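# Lift the reel with a cable end pinned

## Task

With one gripper, close on the reel so that the cable, close to one of its ends, is pinned beneath one of that gripper's fingers. Declare completion only while that single grip keeps the reel steady and well above the table, and the other arm holds nothing, stays away from both reel and cable, and touches the holding arm at most lightly.

## Robot and tools

ROBOT AND FRAME. Two arms, left_arm and right_arm, each with a two-finger parallel gripper. Everything uses one scene frame: origin on the table surface midway between the arms, +x pointing out across the table, +z up, and left_arm on the +y side. The names are not image sides. Base poses: left_arm at (+0.038, +0.373, 0) m, quat_wxyz (+1.000, 0, 0, -0.020); right_arm at (-0.009, -0.309, 0) m, quat_wxyz (+1.000, 0, 0, +0.030). On each gripper the fingers extend along its own +z axis and spread apart along its y axis. The reported end_effector_position sits between the finger pads, roughly 1 cm short of the tips. Joint ranges (rad), base outward: waist -2.618 to 3.054, shoulder 0 to 3.142, elbow 0 to 3.142, wrist pitch -1.571 to 1.571, wrist yaw -1.571 to 1.571, wrist roll -2.094 to 2.094. The elbow cannot lock fully straight.

ROW FORMAT (used by both motion tools). A row is 16 plain numbers: left_arm x, y, z, qw, qx, qy, qz, opening, then right_arm in the same order, always both arms even if one is idle. x, y, z are an absolute target for that gripper's end_effector_position in metres, scene frame; the quaternion is an absolute orientation target, w first, scene frame. Opening is a scale from -1 (shut) to +1 (fully open, 0.094 m). For an arm that should stay put, repeat the exact pose from the last result before it stopped, plus its intended opening. To hold an orientation, resend one fixed quaternion rather than copying the slightly drifted reported value.

execute_actions(actions): actions is a list of actions; each action is a list of 1 to 15 rows; each row lasts one control step of 1/30 s and an action always spans 15 steps (0.5 s), the final row repeating if fewer are given. An empty list just returns state and images. An action is rejected for both arms if any target lies more than 0.6 m from that gripper's current position along any of the gripper's own axes. If the first action fails that test against the latest reported state, or anything is malformed, nothing in the call runs.

move(target, speed, blocking): target is one 16-number row of absolute poses. Each gripper travels a straight line toward its pose, turning the short way; both paths finish together, lasting 0.5 to 10 s and cut off at 10 s. speed is the path's top speed in m/s, 0.002 to 0.5, default 0.25; rotation is capped at twice that in rad/s. Openings are applied at the start. Paths ignore obstacles and the other arm; grippers lag, wander and may exceed the speed, mostly near full reach. Faster motion and targets set deeper past a contact mean harder impacts and pressing. With blocking=false the result comes after 0.5 s while motion continues; call wait or stop before sending any other motion. The result adds a move: line giving the ending (done, off_target, moving, held, fault), any limits (paced = the pose was clipped; held = a check blocked some steps, after which the arm may surge), and each gripper's remaining distance to its pose.

wait(seconds): 0 to 10; arms keep their last command, a running move continues and the wait ends early when it finishes. stop(): brakes a running move; it needs stopping distance, and the fingers keep moving. zoom_image(camera, region): region [x0, y0, x1, y1] in pixels of that camera's latest image, top-left origin, at most 504 by 504. read_manual(section): only "licences"; no motion. finished_scene(scene): give the current scene's number; irreversible, and the goal must already hold and keep holding.

CONTROLLER BEHAVIOUR. Each step the command is limited to 70 mm and 16 degrees from the measured pose, then solved by damped inverse kinematics favouring position over orientation. Distant targets therefore take several actions, and after an action the arm only reaches its last clipped pose, so keep commanding. Friction may leave the hand up to about 31 mm off, and very small corrections may not move it. Reported hand positions get less accurate at long reach.

RESULT LINES. The state line 'left_arm: … | right_arm: …' gives each gripper's position and quat_wxyz. Hand target lines show the pose each arm is now heading for. A pose unreachable line means a clearance check altered or blocked that arm's command. grip_measured is finger opening on the command scale; the last Joint positions value is opening in metres; each gripper may read off by up to about 1 mm. Joint torques are raw drive outputs with offsets and noise, nonzero in free air. FAULT lines report an arm stop. Images come from cam_head_left, cam_head_right, cam_high, cam_low (504x504) and the fisheye cam_left_wrist, cam_right_wrist (616x616); calibration lines give intrinsics and world-to-camera transforms, slightly uncertain.

GRIPPING. To hold, command an opening below grip_measured: about 0.03 lower is firm, a smaller gap is gentler. Pads push roughly 50 to 62 N, less on very thin parts, with a brief spike on first contact.

AVOID. Knocking or placing anything off the table fails the task. Do not let the arms collide or press hard on each other. Drops, slips, slams and forceful pushes count against you. Holding loads heats motors: a MOTOR HOT warning from 75 °C, a 10 s arm stop at 90 °C, and at 100 °C the arm goes limp and falls. Loose items may occasionally get a small external nudge. While you compose a reply the simulation continues with the last command held.

Each tool is called after ">>>" by a JSON object that holds its "method" and its "body", one argument or row to a line.

## Session

>>> {"method": "execute_actions", "body": {
  "actions": []
}}

Scene clock: 0.00 s.
left_arm: end_effector_position=(+0.1820, +0.6933, +0.1383) grip_measured=+1.000 end_effector_quat_wxyz=(-0.226, +0.950, -0.116, +0.183) | right_arm: end_effector_position=(+0.4256, -0.0529, +0.2496) grip_measured=+1.000 end_effector_quat_wxyz=(+0.553, -0.389, +0.530, +0.511)
Joint positions: left_arm=[ 1.323  1.407  1.052 -0.689  0.277 -1.69   0.094] | right_arm=[ 0.157  2.03   1.165  1.195 -1.142  0.415  0.094]
Joint velocities: left_arm=[ 0.002  0.002  0.002 -0.007 -0.007  0.037  0.   ] | right_arm=[ 0.012 -0.012 -0.017 -0.139 -0.066 -0.081  0.   ]
Joint torques (N m, as the arm reports them, + toward a larger angle): no reading
Hand target (left_arm): +0.182, +0.693, +0.138; -0.226, +0.950, -0.116, +0.183
Hand target (right_arm): +0.426, -0.053, +0.250; +0.553, -0.389, +0.530, +0.511

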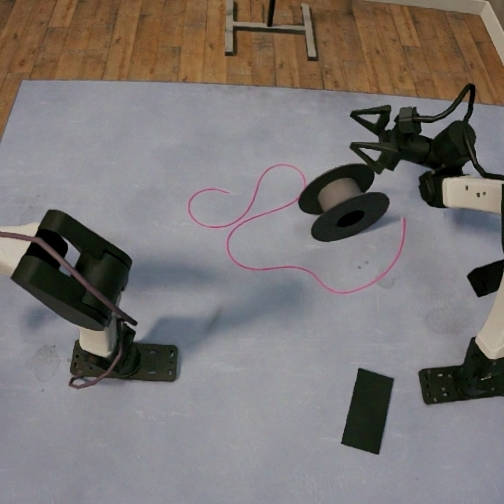

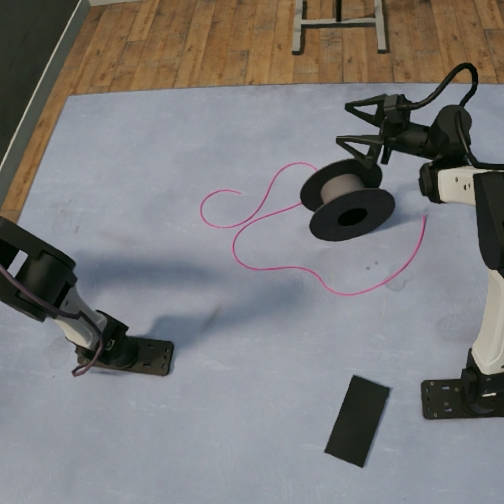

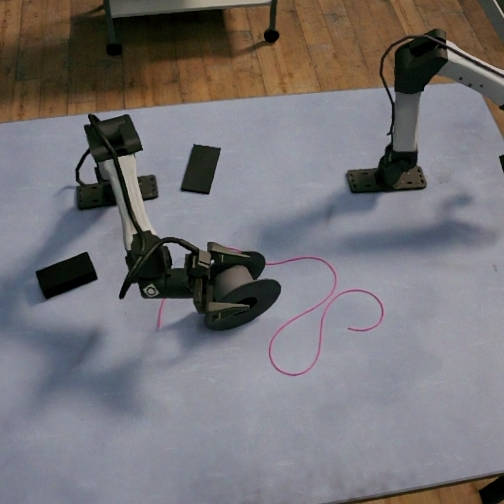

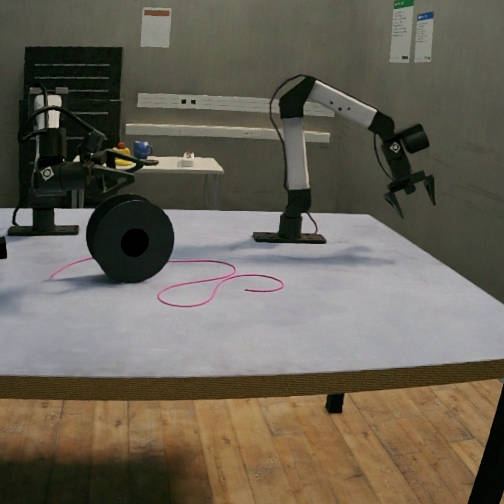

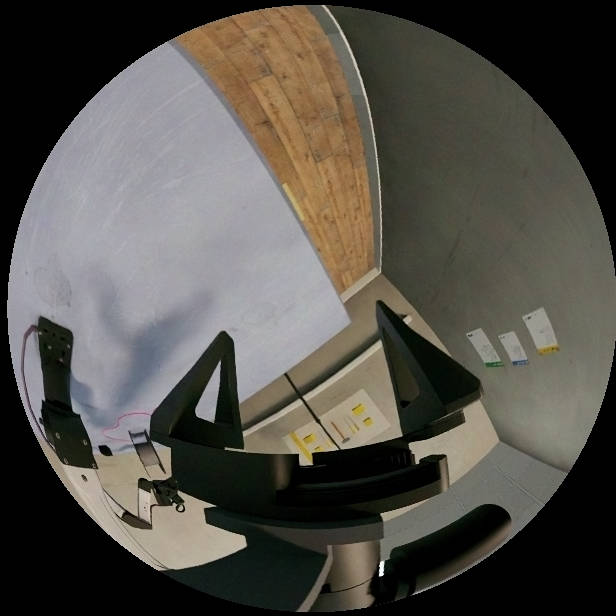

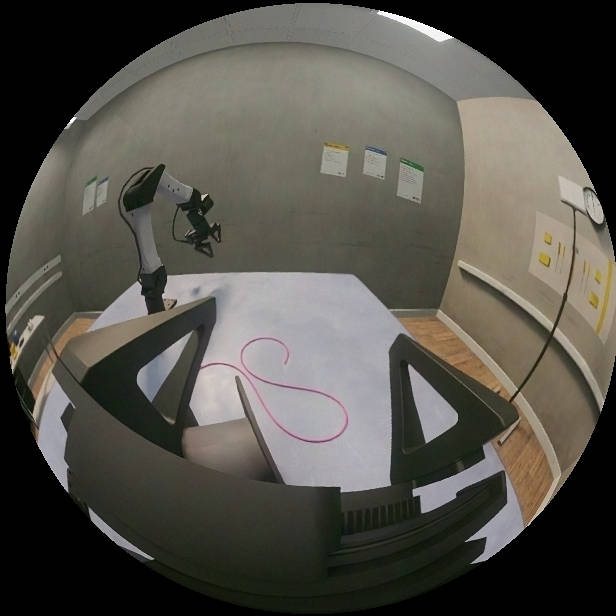

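>>> {"method": "move", "body": {
  "target": [0.25,0.3,0.25,0,1,0,0,1,0.34,-0.24,0.3,0,1,0,0,1],
  "speed": 0.4
}}

>>> {"method": "move", "body": {
  "target": [0.25,0.3,0.25,0,1,0,0,1,0.36,-0.245,0.1,0,1,0,0,0]
}}

Scene clock: 29.57 s.
left_arm: end_effector_position=(+0.2484, +0.2936, +0.2490) grip_measured=+1.000 end_effector_quat_wxyz=(+0.245, +0.830, -0.430, +0.257) | right_arm: end_effector_position=(+0.3408, -0.2374, +0.3084) grip_measured=+1.000 end_effector_quat_wxyz=(+0.663, -0.703, -0.035, -0.253)
Joint positions: left_arm=[ 0.203  1.218  1.341 -1.547  0.713 -2.078  0.094] | right_arm=[-0.361  1.576  0.882  1.264 -1.555 -1.415  0.094]
Joint velocities: left_arm=[-0.007 -0.007 -0.002 -0.022  0.007 -0.051  0.   ] | right_arm=[ 0.012 -0.002  0.007  0.007 -0.066 -0.051  0.   ]
Joint torques (N m, as the arm reports them, + toward a larger angle): left_arm=[ 0.55 -1.1   7.95  0.45  0.47 -0.18] | right_arm=[-1.06 -4.9   4.24  0.99  0.28 -0.06]
Hand target (left_arm): +0.250, +0.294, +0.249; +0.255, +0.833, -0.421, +0.252
Hand target (right_arm): +0.341, -0.242, +0.301; +0.663, -0.705, -0.026, -0.251
Off the commanded pose (left_arm): 0.007 m, 68 deg; orientation clipped at the last step of the last action.
Off the commanded pose (right_arm): 0.009 m, 91 deg; orientation clipped at the last step of the last action.
joint sent to its limit (left arm) — the command would take joint 4 (wrist pitch) past its lower limit and joint 6 (wrist roll) past its lower limit, so those joints were sent only as far as their limits.
joint sent to its limit (right arm) — the command would take joint 5 (wrist yaw) past its lower limit, so that joint was sent only as far as its limit.
move: moving (right_arm; no rest 5 s after the path's end), off_target (left_arm); limits=paced
camera_calibration (this result's frames):
cam_left_wrist: T_world_to_cam=[[0.904159, 0.427153, -0.00604491, -0.357526], [-0.000588534, 0.0153957, 0.999881, -0.232071], [0.427195, -0.904048, 0.0141716, 0.274226], [0, 0, 0, 1]] pos_world=[0.205976, 0.404205, 0.225996]
cam_right_wrist: T_world_to_cam=[[-0.565353, 0.198336, 0.800649, -0.00776096], [0.431723, -0.75594, 0.492108, -0.463421], [0.702845, 0.623873, 0.341747, -0.105973], [0, 0, 0, 1]] pos_world=[0.270164, -0.282665, 0.270483]

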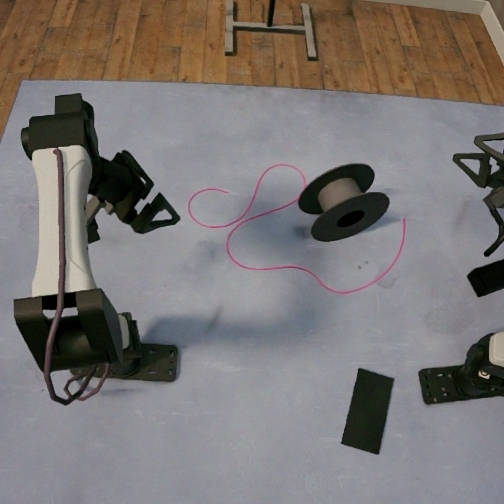

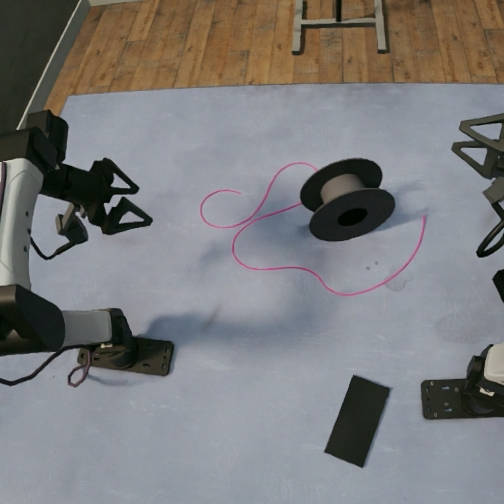

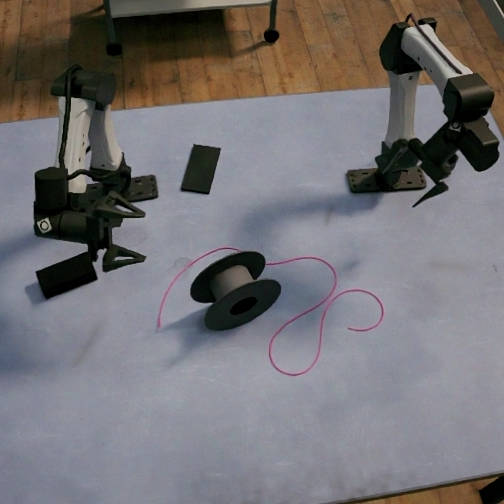

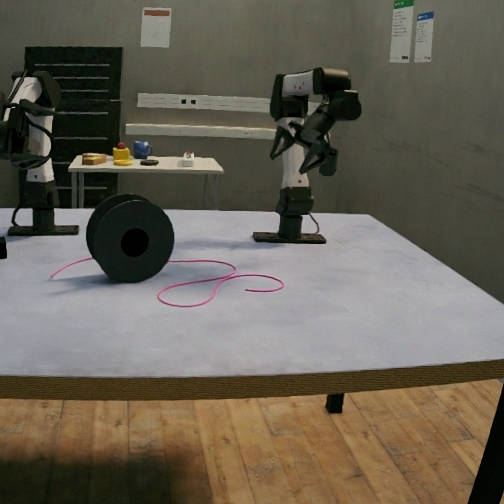

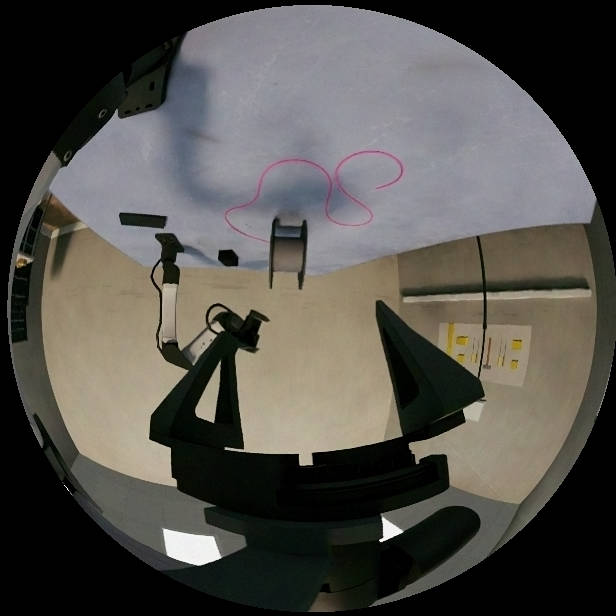

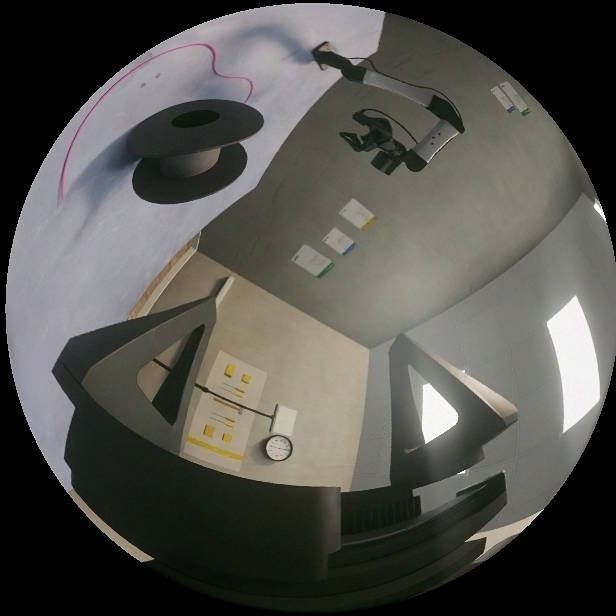

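Scene clock: 37.83 s.
left_arm: end_effector_position=(+0.2503, +0.2990, +0.2490) grip_measured=+1.000 end_effector_quat_wxyz=(+0.242, +0.836, -0.419, +0.260) | right_arm: end_effector_position=(+0.3677, -0.2419, +0.0968) grip_measured=+0.001 end_effector_quat_wxyz=(-0.034, +0.904, -0.406, +0.131)
Joint positions: left_arm=[ 0.228  1.218  1.341 -1.547  0.713 -2.078  0.094] | right_arm=[ 0.162  1.768  1.375 -0.927  0.102 -2.089  0.047]
Joint velocities: left_arm=[ 0.002 -0.017  0.002  0.037 -0.037 -0.037  0.   ] | right_arm=[ 0.12   0.271  0.388 -0.388  0.242 -0.037 -0.001]
Joint torques (N m, as the arm reports them, + toward a larger angle): left_arm=[ 0.79 -2.48  7.68  0.46  0.34 -0.19] | right_arm=[ 0.96 -6.83  7.52  0.73  0.13 -0.1 ]
Hand target (left_arm): +0.250, +0.301, +0.250; +0.243, +0.840, -0.411, +0.257
Hand target (right_arm): +0.363, -0.243, +0.099; -0.001, +0.910, -0.397, +0.124
Off the commanded pose (left_arm): 0.002 m, 67 deg; orientation clipped at the last step of the last action.
Off the commanded pose (right_arm): 0.009 m, 51 deg; orientation clipped at the last step of the last action.
joint sent to its limit (left arm) — the command would take joint 4 (wrist pitch) past its lower limit and joint 6 (wrist roll) past its lower limit, so those joints were sent only as far as their limits.
joint sent to its limit (right arm) — the command would take joint 6 (wrist roll) past its lower limit, so that joint was sent only as far as its limit.
move: moving (right_arm; no rest 5 s after the path's end), off_target (left_arm); limits=paced
camera_calibration (this result's frames):
cam_left_wrist: T_world_to_cam=[[0.893119, 0.44978, -0.00604491, -0.365543], [-0.000975931, 0.015376, 0.999881, -0.232048], [0.449819, -0.893007, 0.0141716, 0.269241], [0, 0, 0, 1]] pos_world=[0.205137, 0.408416, 0.225996]
cam_right_wrist: T_world_to_cam=[[0.56781, 0.817545, 0.0959803, -0.0208938], [0.491337, -0.43016, 0.757331, -0.343055], [0.660439, -0.382862, -0.645939, -0.182078], [0, 0, 0, 1]] pos_world=[0.300671, -0.200198, 0.144201]

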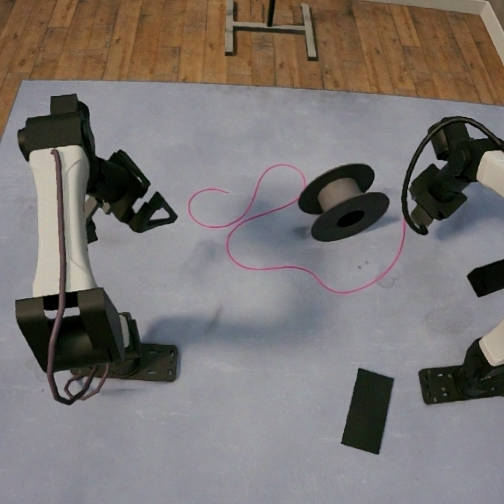

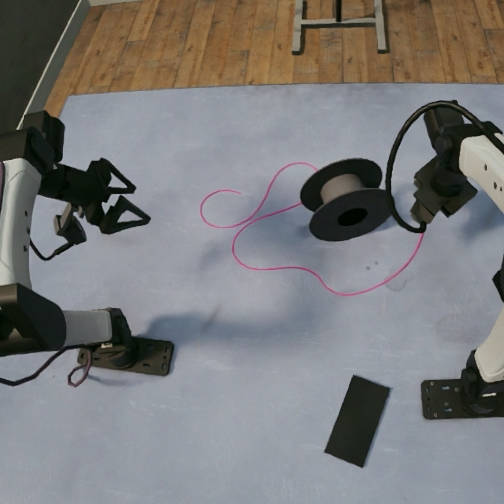

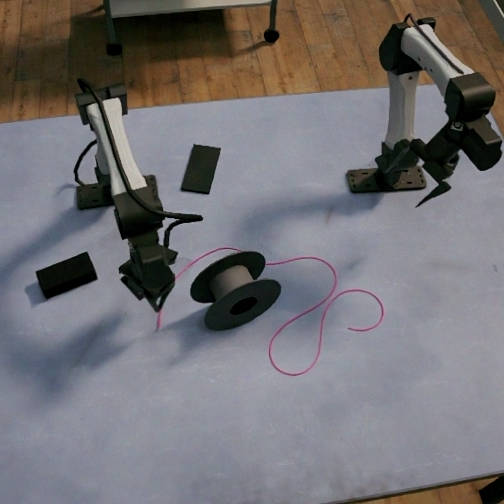

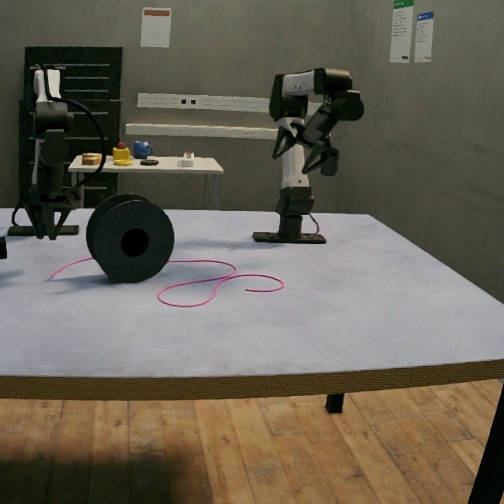

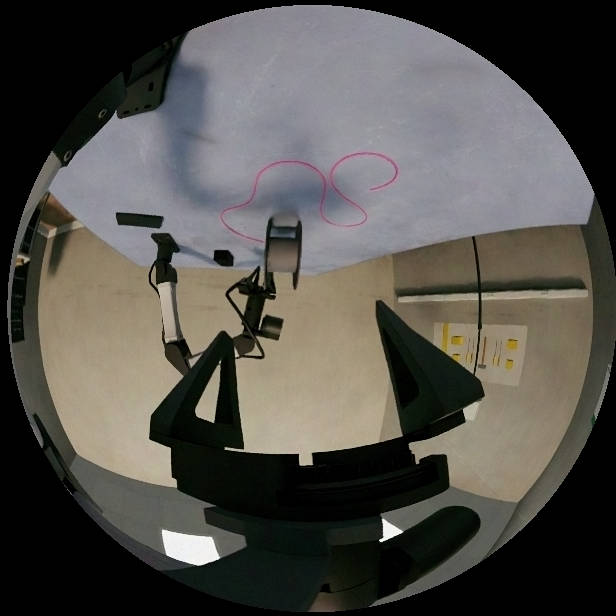

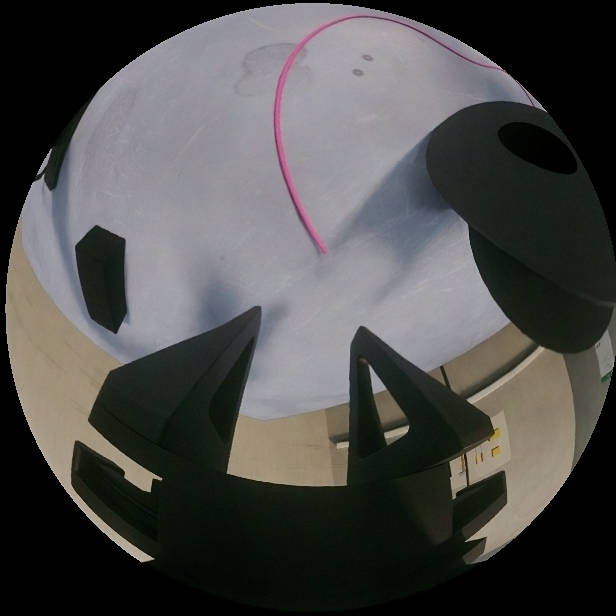

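>>> {"method": "move", "body": {
  "target": [0.2,0.4,0.25,0.1,0.537,-0.843,0,1,0.34,-0.26,0.12,0,0.537,-0.843,0,0],
  "speed": 0.5
}}

>>> {"method": "move", "body": {
  "target": [0.25,0.4,0.2,0,0,-1,0,1,0.34,-0.245,0.07,0,0.05,-1,0,0],
  "speed": 0.5
}}

Scene clock: 55.90 s.
left_arm: end_effector_position=(+0.2058, +0.4004, +0.2518) grip_measured=+1.000 end_effector_quat_wxyz=(+0.177, -0.552, +0.808, -0.108) | right_arm: end_effector_position=(+0.3351, -0.2590, +0.1148) grip_measured=+0.001 end_effector_quat_wxyz=(-0.007, -0.546, +0.838, -0.004)
Joint positions: left_arm=[ 0.278  0.953  1.341 -1.548  0.075 -0.976  0.094] | right_arm=[ 0.09   1.869  1.608 -1.319  0.012 -1.006  0.047]
Joint velocities: left_arm=[ 0.007  0.002 -0.002 -0.007 -0.022 -0.007  0.   ] | right_arm=[-0.012  0.007 -0.002 -0.022 -0.037  0.037 -0.   ]
Joint torques (N m, as the arm reports them, + toward a larger angle): left_arm=[-0.29 -0.98  6.12  1.06 -0.2   0.1 ] | right_arm=[-0.93 -7.14  7.38  0.19 -0.13 -0.01]
Hand target (left_arm): +0.201, +0.400, +0.250; +0.177, -0.545, +0.813, -0.101
Hand target (right_arm): +0.340, -0.261, +0.118; -0.001, -0.538, +0.843, -0.001
Off the commanded pose (left_arm): 0.006 m, 34 deg; orientation clipped at the last step of the last action.
Off the commanded pose (right_arm): 0.007 m, 1 deg.
joint sent to its limit (left arm) — the command would take joint 4 (wrist pitch) past its lower limit, so that joint was sent only as far as its limit.
move: off_target (left_arm); limits=paced
camera_calibration (this result's frames):
cam_left_wrist: T_world_to_cam=[[0.742838, -0.543396, 0.391041, -0.0427802], [-0.665206, -0.533273, 0.52261, 0.240117], [-0.0754531, -0.648337, -0.757605, 0.584295], [0, 0, 0, 1]] pos_world=[0.235593, 0.483621, 0.333907]
cam_right_wrist: T_world_to_cam=[[0.98192, -0.187659, -0.0248323, -0.3754], [-0.136752, -0.793943, 0.592413, -0.212917], [-0.130887, -0.578306, -0.805252, 0.0774086], [0, 0, 0, 1]] pos_world=[0.349628, -0.194726, 0.179146]

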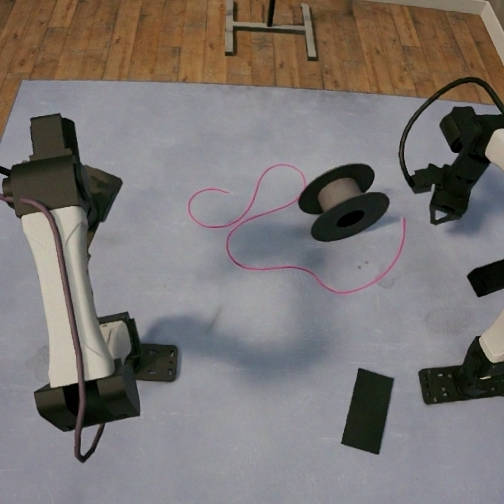

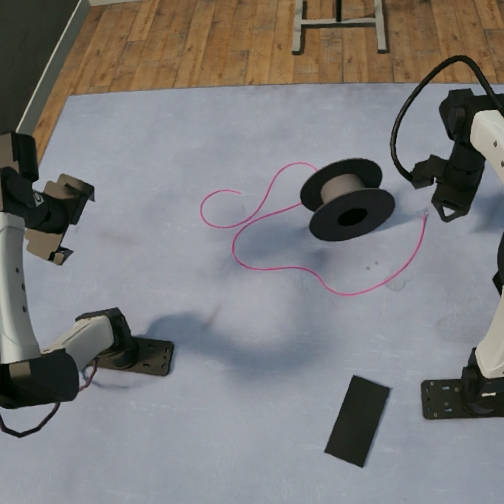

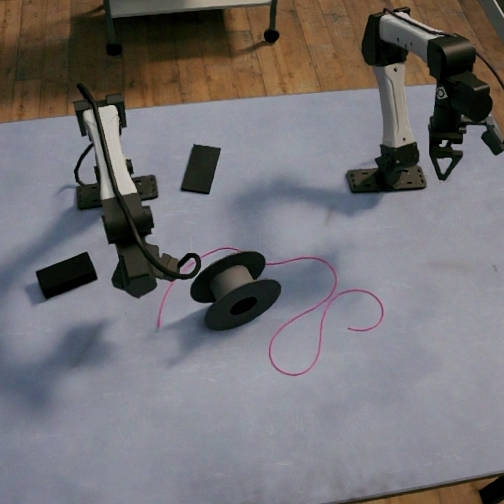

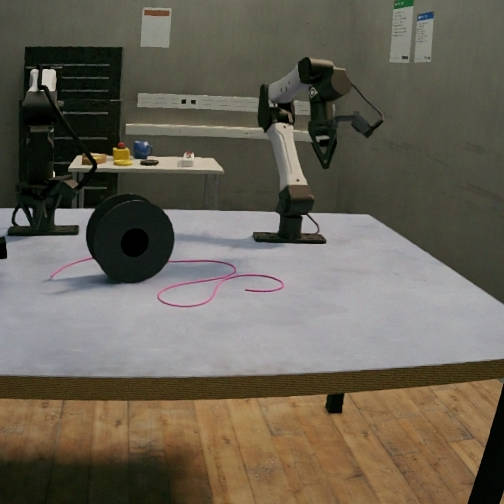

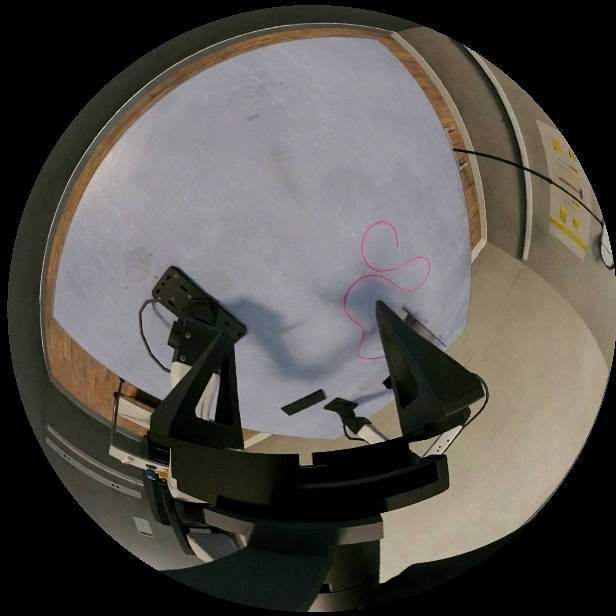

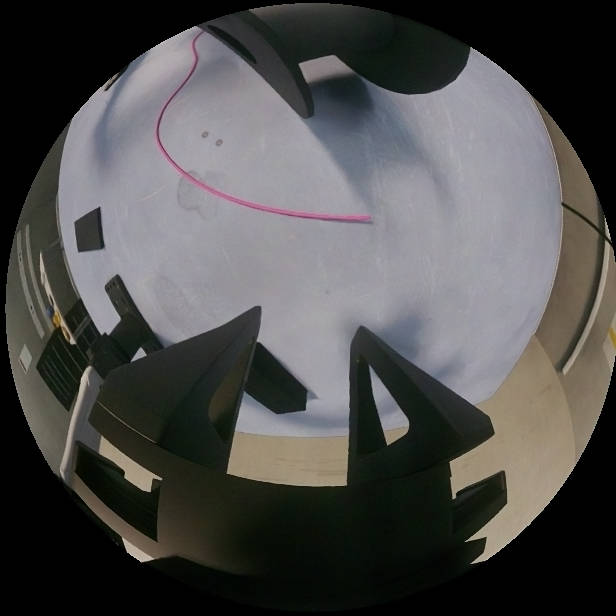

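Scene clock: 57.87 s.
left_arm: end_effector_position=(+0.2488, +0.3987, +0.1956) grip_measured=+1.000 end_effector_quat_wxyz=(+0.037, -0.012, +0.999, -0.005) | right_arm: end_effector_position=(+0.3432, -0.2501, +0.0766) grip_measured=+0.001 end_effector_quat_wxyz=(+0.006, -0.047, +0.999, -0.002)
Joint positions: left_arm=[ 0.177  1.313  1.363 -1.549  0.02   0.112  0.094] | right_arm=[ 0.108  1.899  1.496 -1.156  0.005  0.072  0.047]
Joint velocities: left_arm=[-0.002 -0.002  0.002 -0.081 -0.051  0.037  0.   ] | right_arm=[-0.017  0.007  0.007  0.007  0.007 -0.037  0.001]
Joint torques (N m, as the arm reports them, + toward a larger angle): left_arm=[-0.37 -2.27  8.92  0.47 -0.1   0.05] | right_arm=[ 1.18 -7.68  4.17  0.44 -0.05 -0.04]
Hand target (left_arm): +0.252, +0.399, +0.197; +0.033, -0.002, +0.999, +0.000
Hand target (right_arm): +0.340, -0.245, +0.070; +0.000, -0.050, +0.999, +0.000
Off the commanded pose (left_arm): 0.005 m, 4 deg.
Off the commanded pose (right_arm): 0.009 m, 1 deg.
joint sent to its limit (left arm) — the command would take joint 4 (wrist pitch) past its lower limit, so that joint was sent only as far as its limit.
move: off_target (left_arm)
camera_calibration (this result's frames):
cam_left_wrist: T_world_to_cam=[[-0.177742, -0.981916, 0.065182, 0.41395], [-0.68536, 0.171048, 0.707831, -0.0148903], [-0.70618, 0.0811378, -0.703368, 0.399357], [0, 0, 0, 1]] pos_world=[0.345389, 0.376608, 0.264453]
cam_right_wrist: T_world_to_cam=[[0.316677, -0.948432, -0.0138648, -0.345362], [-0.775134, -0.267183, 0.572521, 0.170302], [-0.546702, -0.170557, -0.819772, 0.298579], [0, 0, 0, 1]] pos_world=[0.404609, -0.231125, 0.142477]

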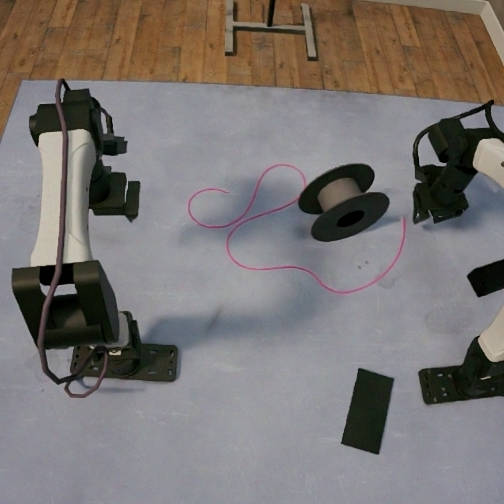

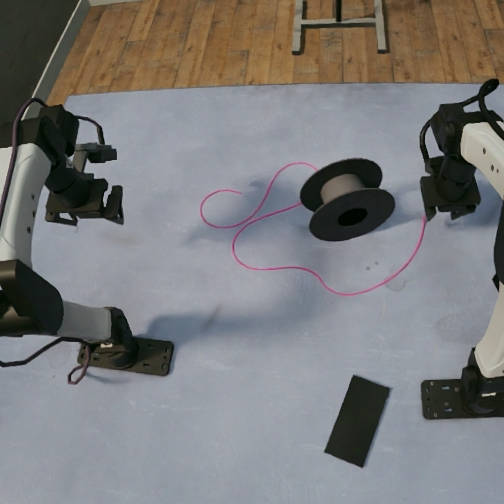

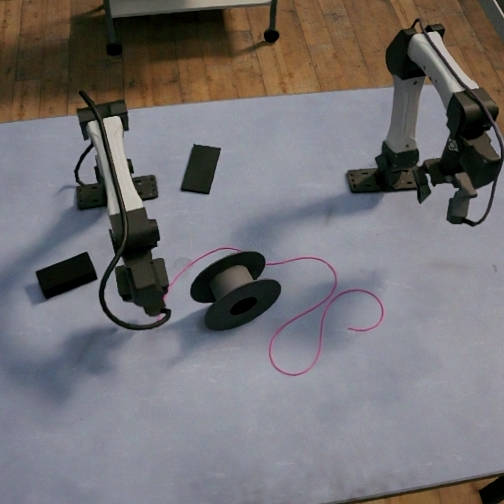

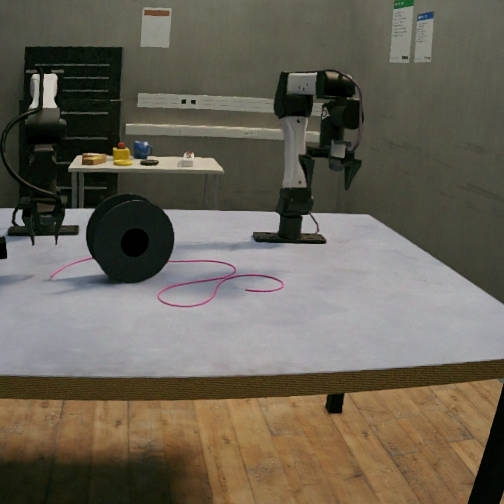

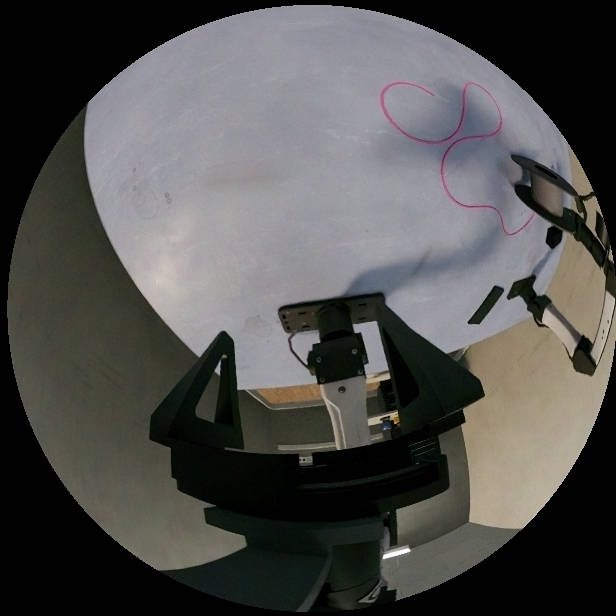

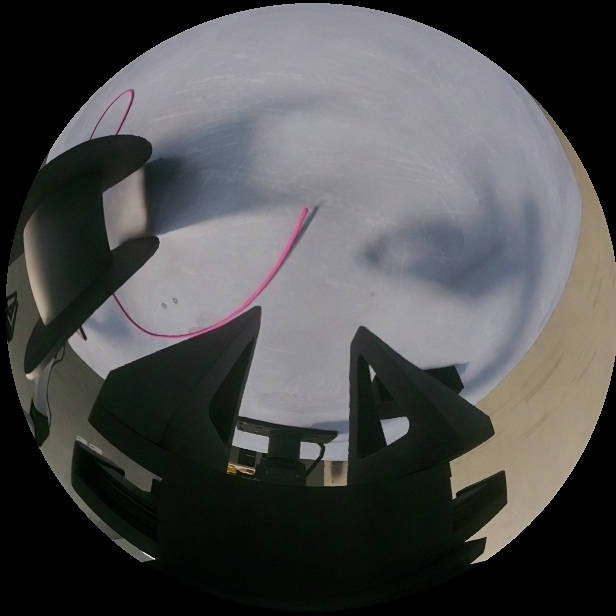

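>>> {"method": "move", "body": {
  "target": [0.25,0.4,0.2,0,0,-1,0,1,0.335,-0.221,0.035,0,0.05,-1,0,0]
}}

>>> {"method": "move", "body": {
  "target": [0.25,0.4,0.2,0,0,-1,0,1,0.335,-0.223,0.003,0,0.05,-1,0,0],
  "speed": 0.05
}}

Scene clock: 67.30 s.
left_arm: end_effector_position=(+0.2486, +0.3998, +0.1956) grip_measured=+1.000 end_effector_quat_wxyz=(+0.036, -0.009, +0.999, -0.002) | right_arm: end_effector_position=(+0.3368, -0.2239, +0.0385) grip_measured=+0.001 end_effector_quat_wxyz=(+0.001, -0.049, +0.999, -0.002)
Joint positions: left_arm=[ 0.177  1.313  1.363 -1.549  0.013  0.118  0.094] | right_arm=[ 0.183  1.938  1.393 -1.025  0.004  0.144  0.047]
Joint velocities: left_arm=[-0.002  0.007 -0.007 -0.051 -0.139  0.022  0.   ] | right_arm=[-0.007 -0.002 -0.002 -0.007 -0.037  0.022  0.001]
Joint torques (N m, as the arm reports them, + toward a larger angle): left_arm=[-0.49 -3.58  8.83  0.46 -0.12  0.04] | right_arm=[ 0.75 -8.13  4.43  0.46 -0.04  0.01]
Hand target (left_arm): +0.250, +0.400, +0.199; +0.039, -0.000, +0.999, +0.004
Hand target (right_arm): +0.335, -0.220, +0.035; +0.000, -0.050, +0.999, +0.001
Off the commanded pose (left_arm): 0.005 m, 4 deg.
Off the commanded pose (right_arm): 0.005 m, 0 deg.
joint sent to its limit (left arm) — the command would take joint 4 (wrist pitch) past its lower limit, so that joint was sent only as far as its limit.
move: off_target (left_arm)
camera_calibration (this result's frames):
cam_left_wrist: T_world_to_cam=[[-0.182807, -0.98142, 0.0582742, 0.417483], [-0.683833, 0.169514, 0.709674, -0.0153135], [-0.706367, 0.0898832, -0.702116, 0.395441], [0, 0, 0, 1]] pos_world=[0.345173, 0.376779, 0.264184]
cam_right_wrist: T_world_to_cam=[[0.320159, -0.947219, -0.0165533, -0.3198], [-0.768711, -0.269956, 0.579834, 0.19106], [-0.553699, -0.172914, -0.814566, 0.26994], [0, 0, 0, 1]] pos_world=[0.398722, -0.204666, 0.103807]

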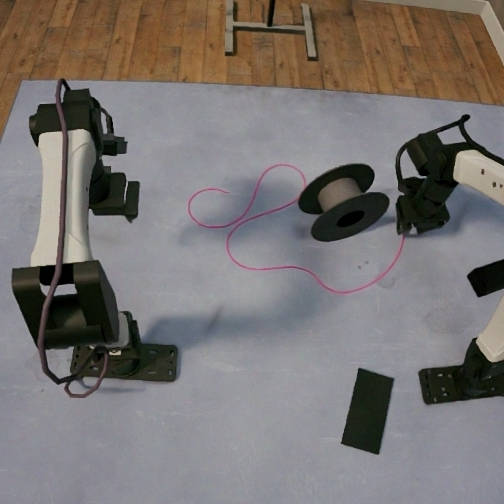

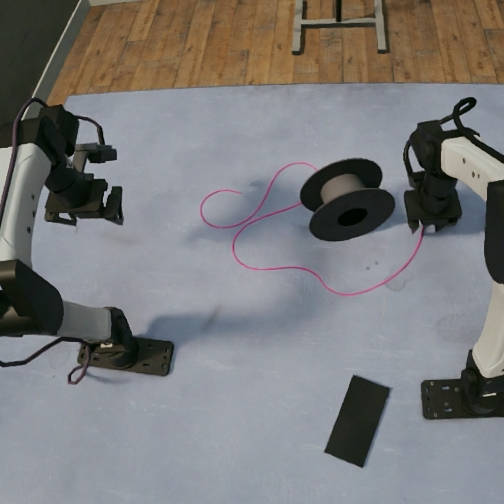

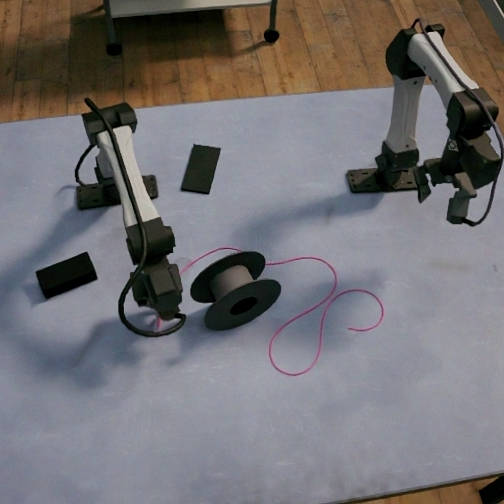

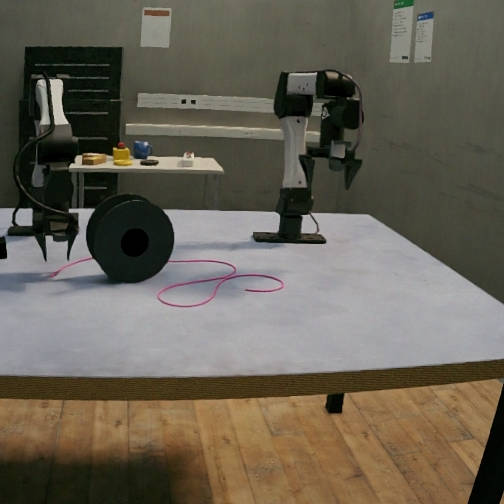

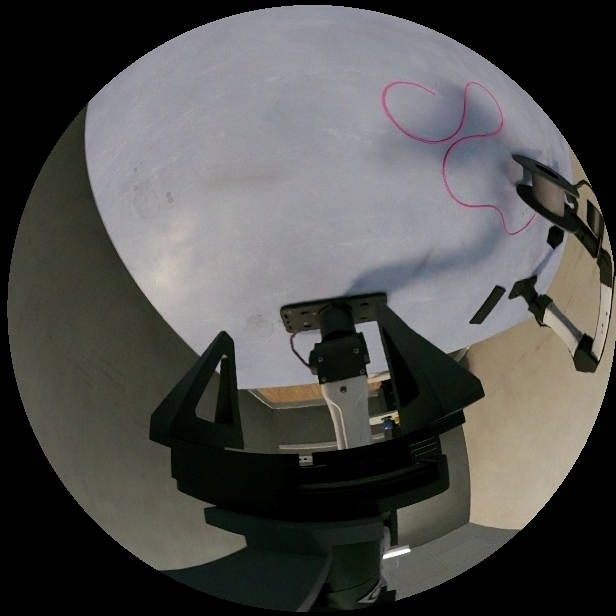

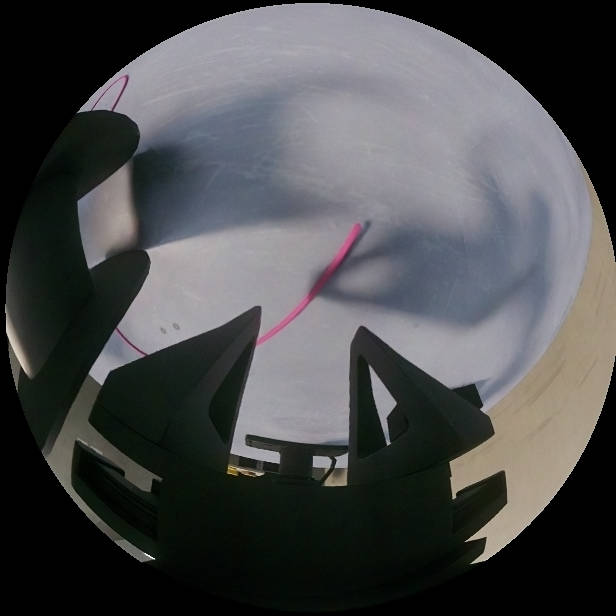

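Scene clock: 68.30 s.
left_arm: end_effector_position=(+0.2486, +0.3998, +0.1956) grip_measured=+1.000 end_effector_quat_wxyz=(+0.036, -0.009, +0.999, -0.002) | right_arm: end_effector_position=(+0.3365, -0.2239, +0.0111) grip_measured=+0.001 end_effector_quat_wxyz=(+0.002, -0.049, +0.999, -0.001)
Joint positions: left_arm=[ 0.177  1.313  1.363 -1.549  0.013  0.118  0.094] | right_arm=[ 0.183  1.972  1.326 -0.922  0.003  0.144  0.047]
Joint velocities: left_arm=[ 0.002 -0.002  0.002 -0.022 -0.022 -0.037  0.   ] | right_arm=[-0.002 -0.017 -0.007 -0.081 -0.081  0.022  0.   ]
Joint torques (N m, as the arm reports them, + toward a larger angle): left_arm=[-0.38 -3.65  8.75  0.46 -0.11  0.04] | right_arm=[ 0.35 -7.39  3.58  0.57 -0.03 -0.08]
Hand target (left_arm): +0.250, +0.400, +0.199; +0.039, -0.000, +0.999, +0.004
Hand target (right_arm): +0.335, -0.223, +0.003; +0.000, -0.050, +0.999, +0.000
Off the commanded pose (left_arm): 0.005 m, 4 deg.
Off the commanded pose (right_arm): 0.008 m, 0 deg.
joint sent to its limit (left arm) — the command would take joint 4 (wrist pitch) past its lower limit, so that joint was sent only as far as its limit.
move: off_target (left_arm)
camera_calibration (this result's frames):
cam_left_wrist: T_world_to_cam=[[-0.182807, -0.98142, 0.0582742, 0.417483], [-0.683833, 0.169514, 0.709674, -0.0153135], [-0.706367, 0.0898832, -0.702116, 0.395441], [0, 0, 0, 1]] pos_world=[0.345173, 0.376779, 0.264184]
cam_right_wrist: T_world_to_cam=[[0.320176, -0.947208, -0.0168378, -0.320171], [-0.769301, -0.27033, 0.578876, 0.206899], [-0.552868, -0.172389, -0.815242, 0.247361], [0, 0, 0, 1]] pos_world=[0.398437, -0.204695, 0.0764992]

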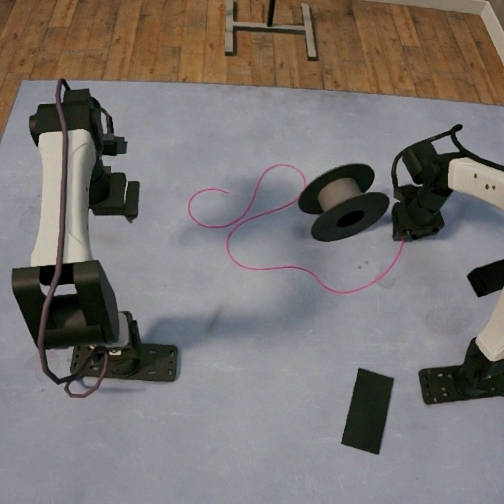

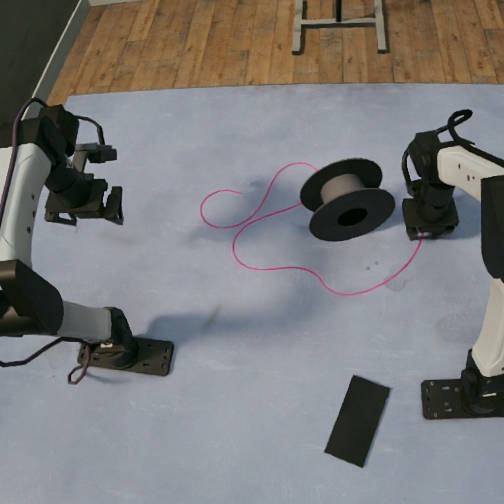

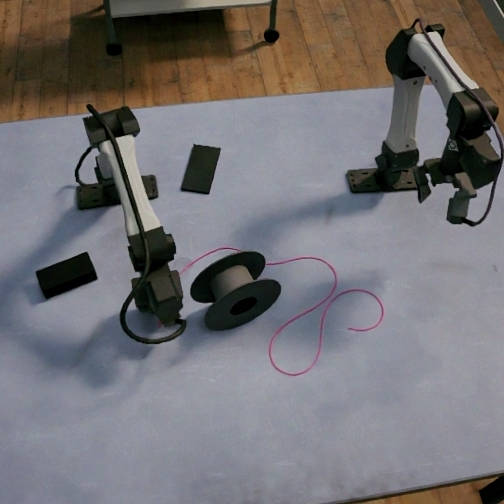

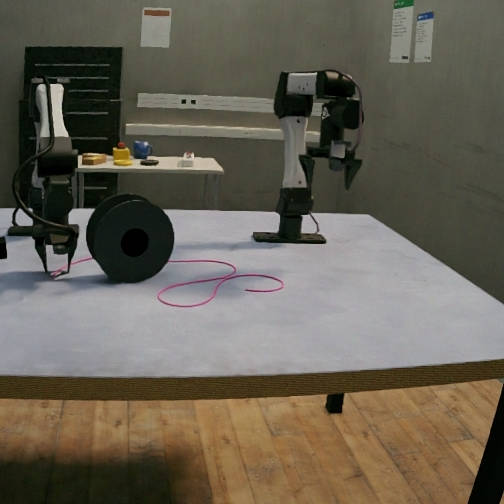

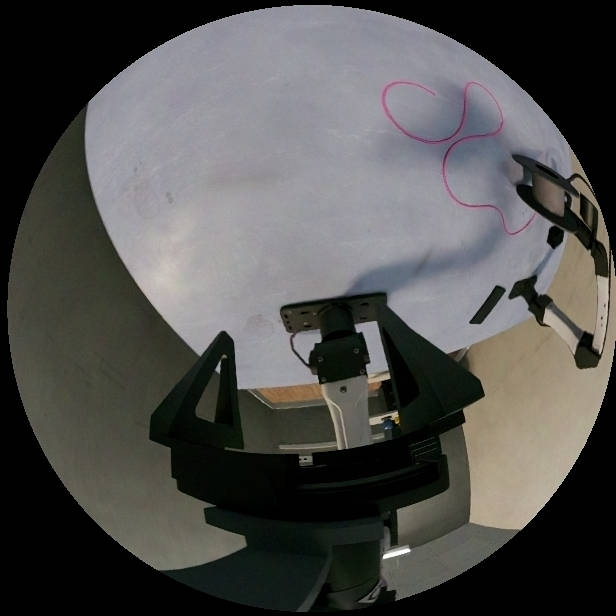

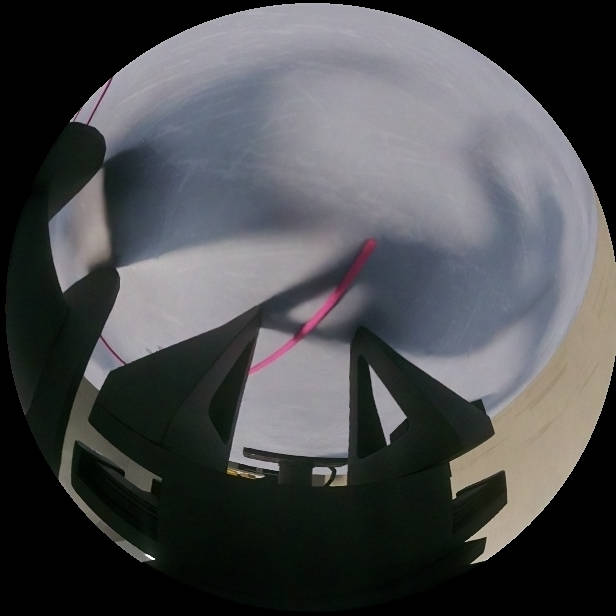

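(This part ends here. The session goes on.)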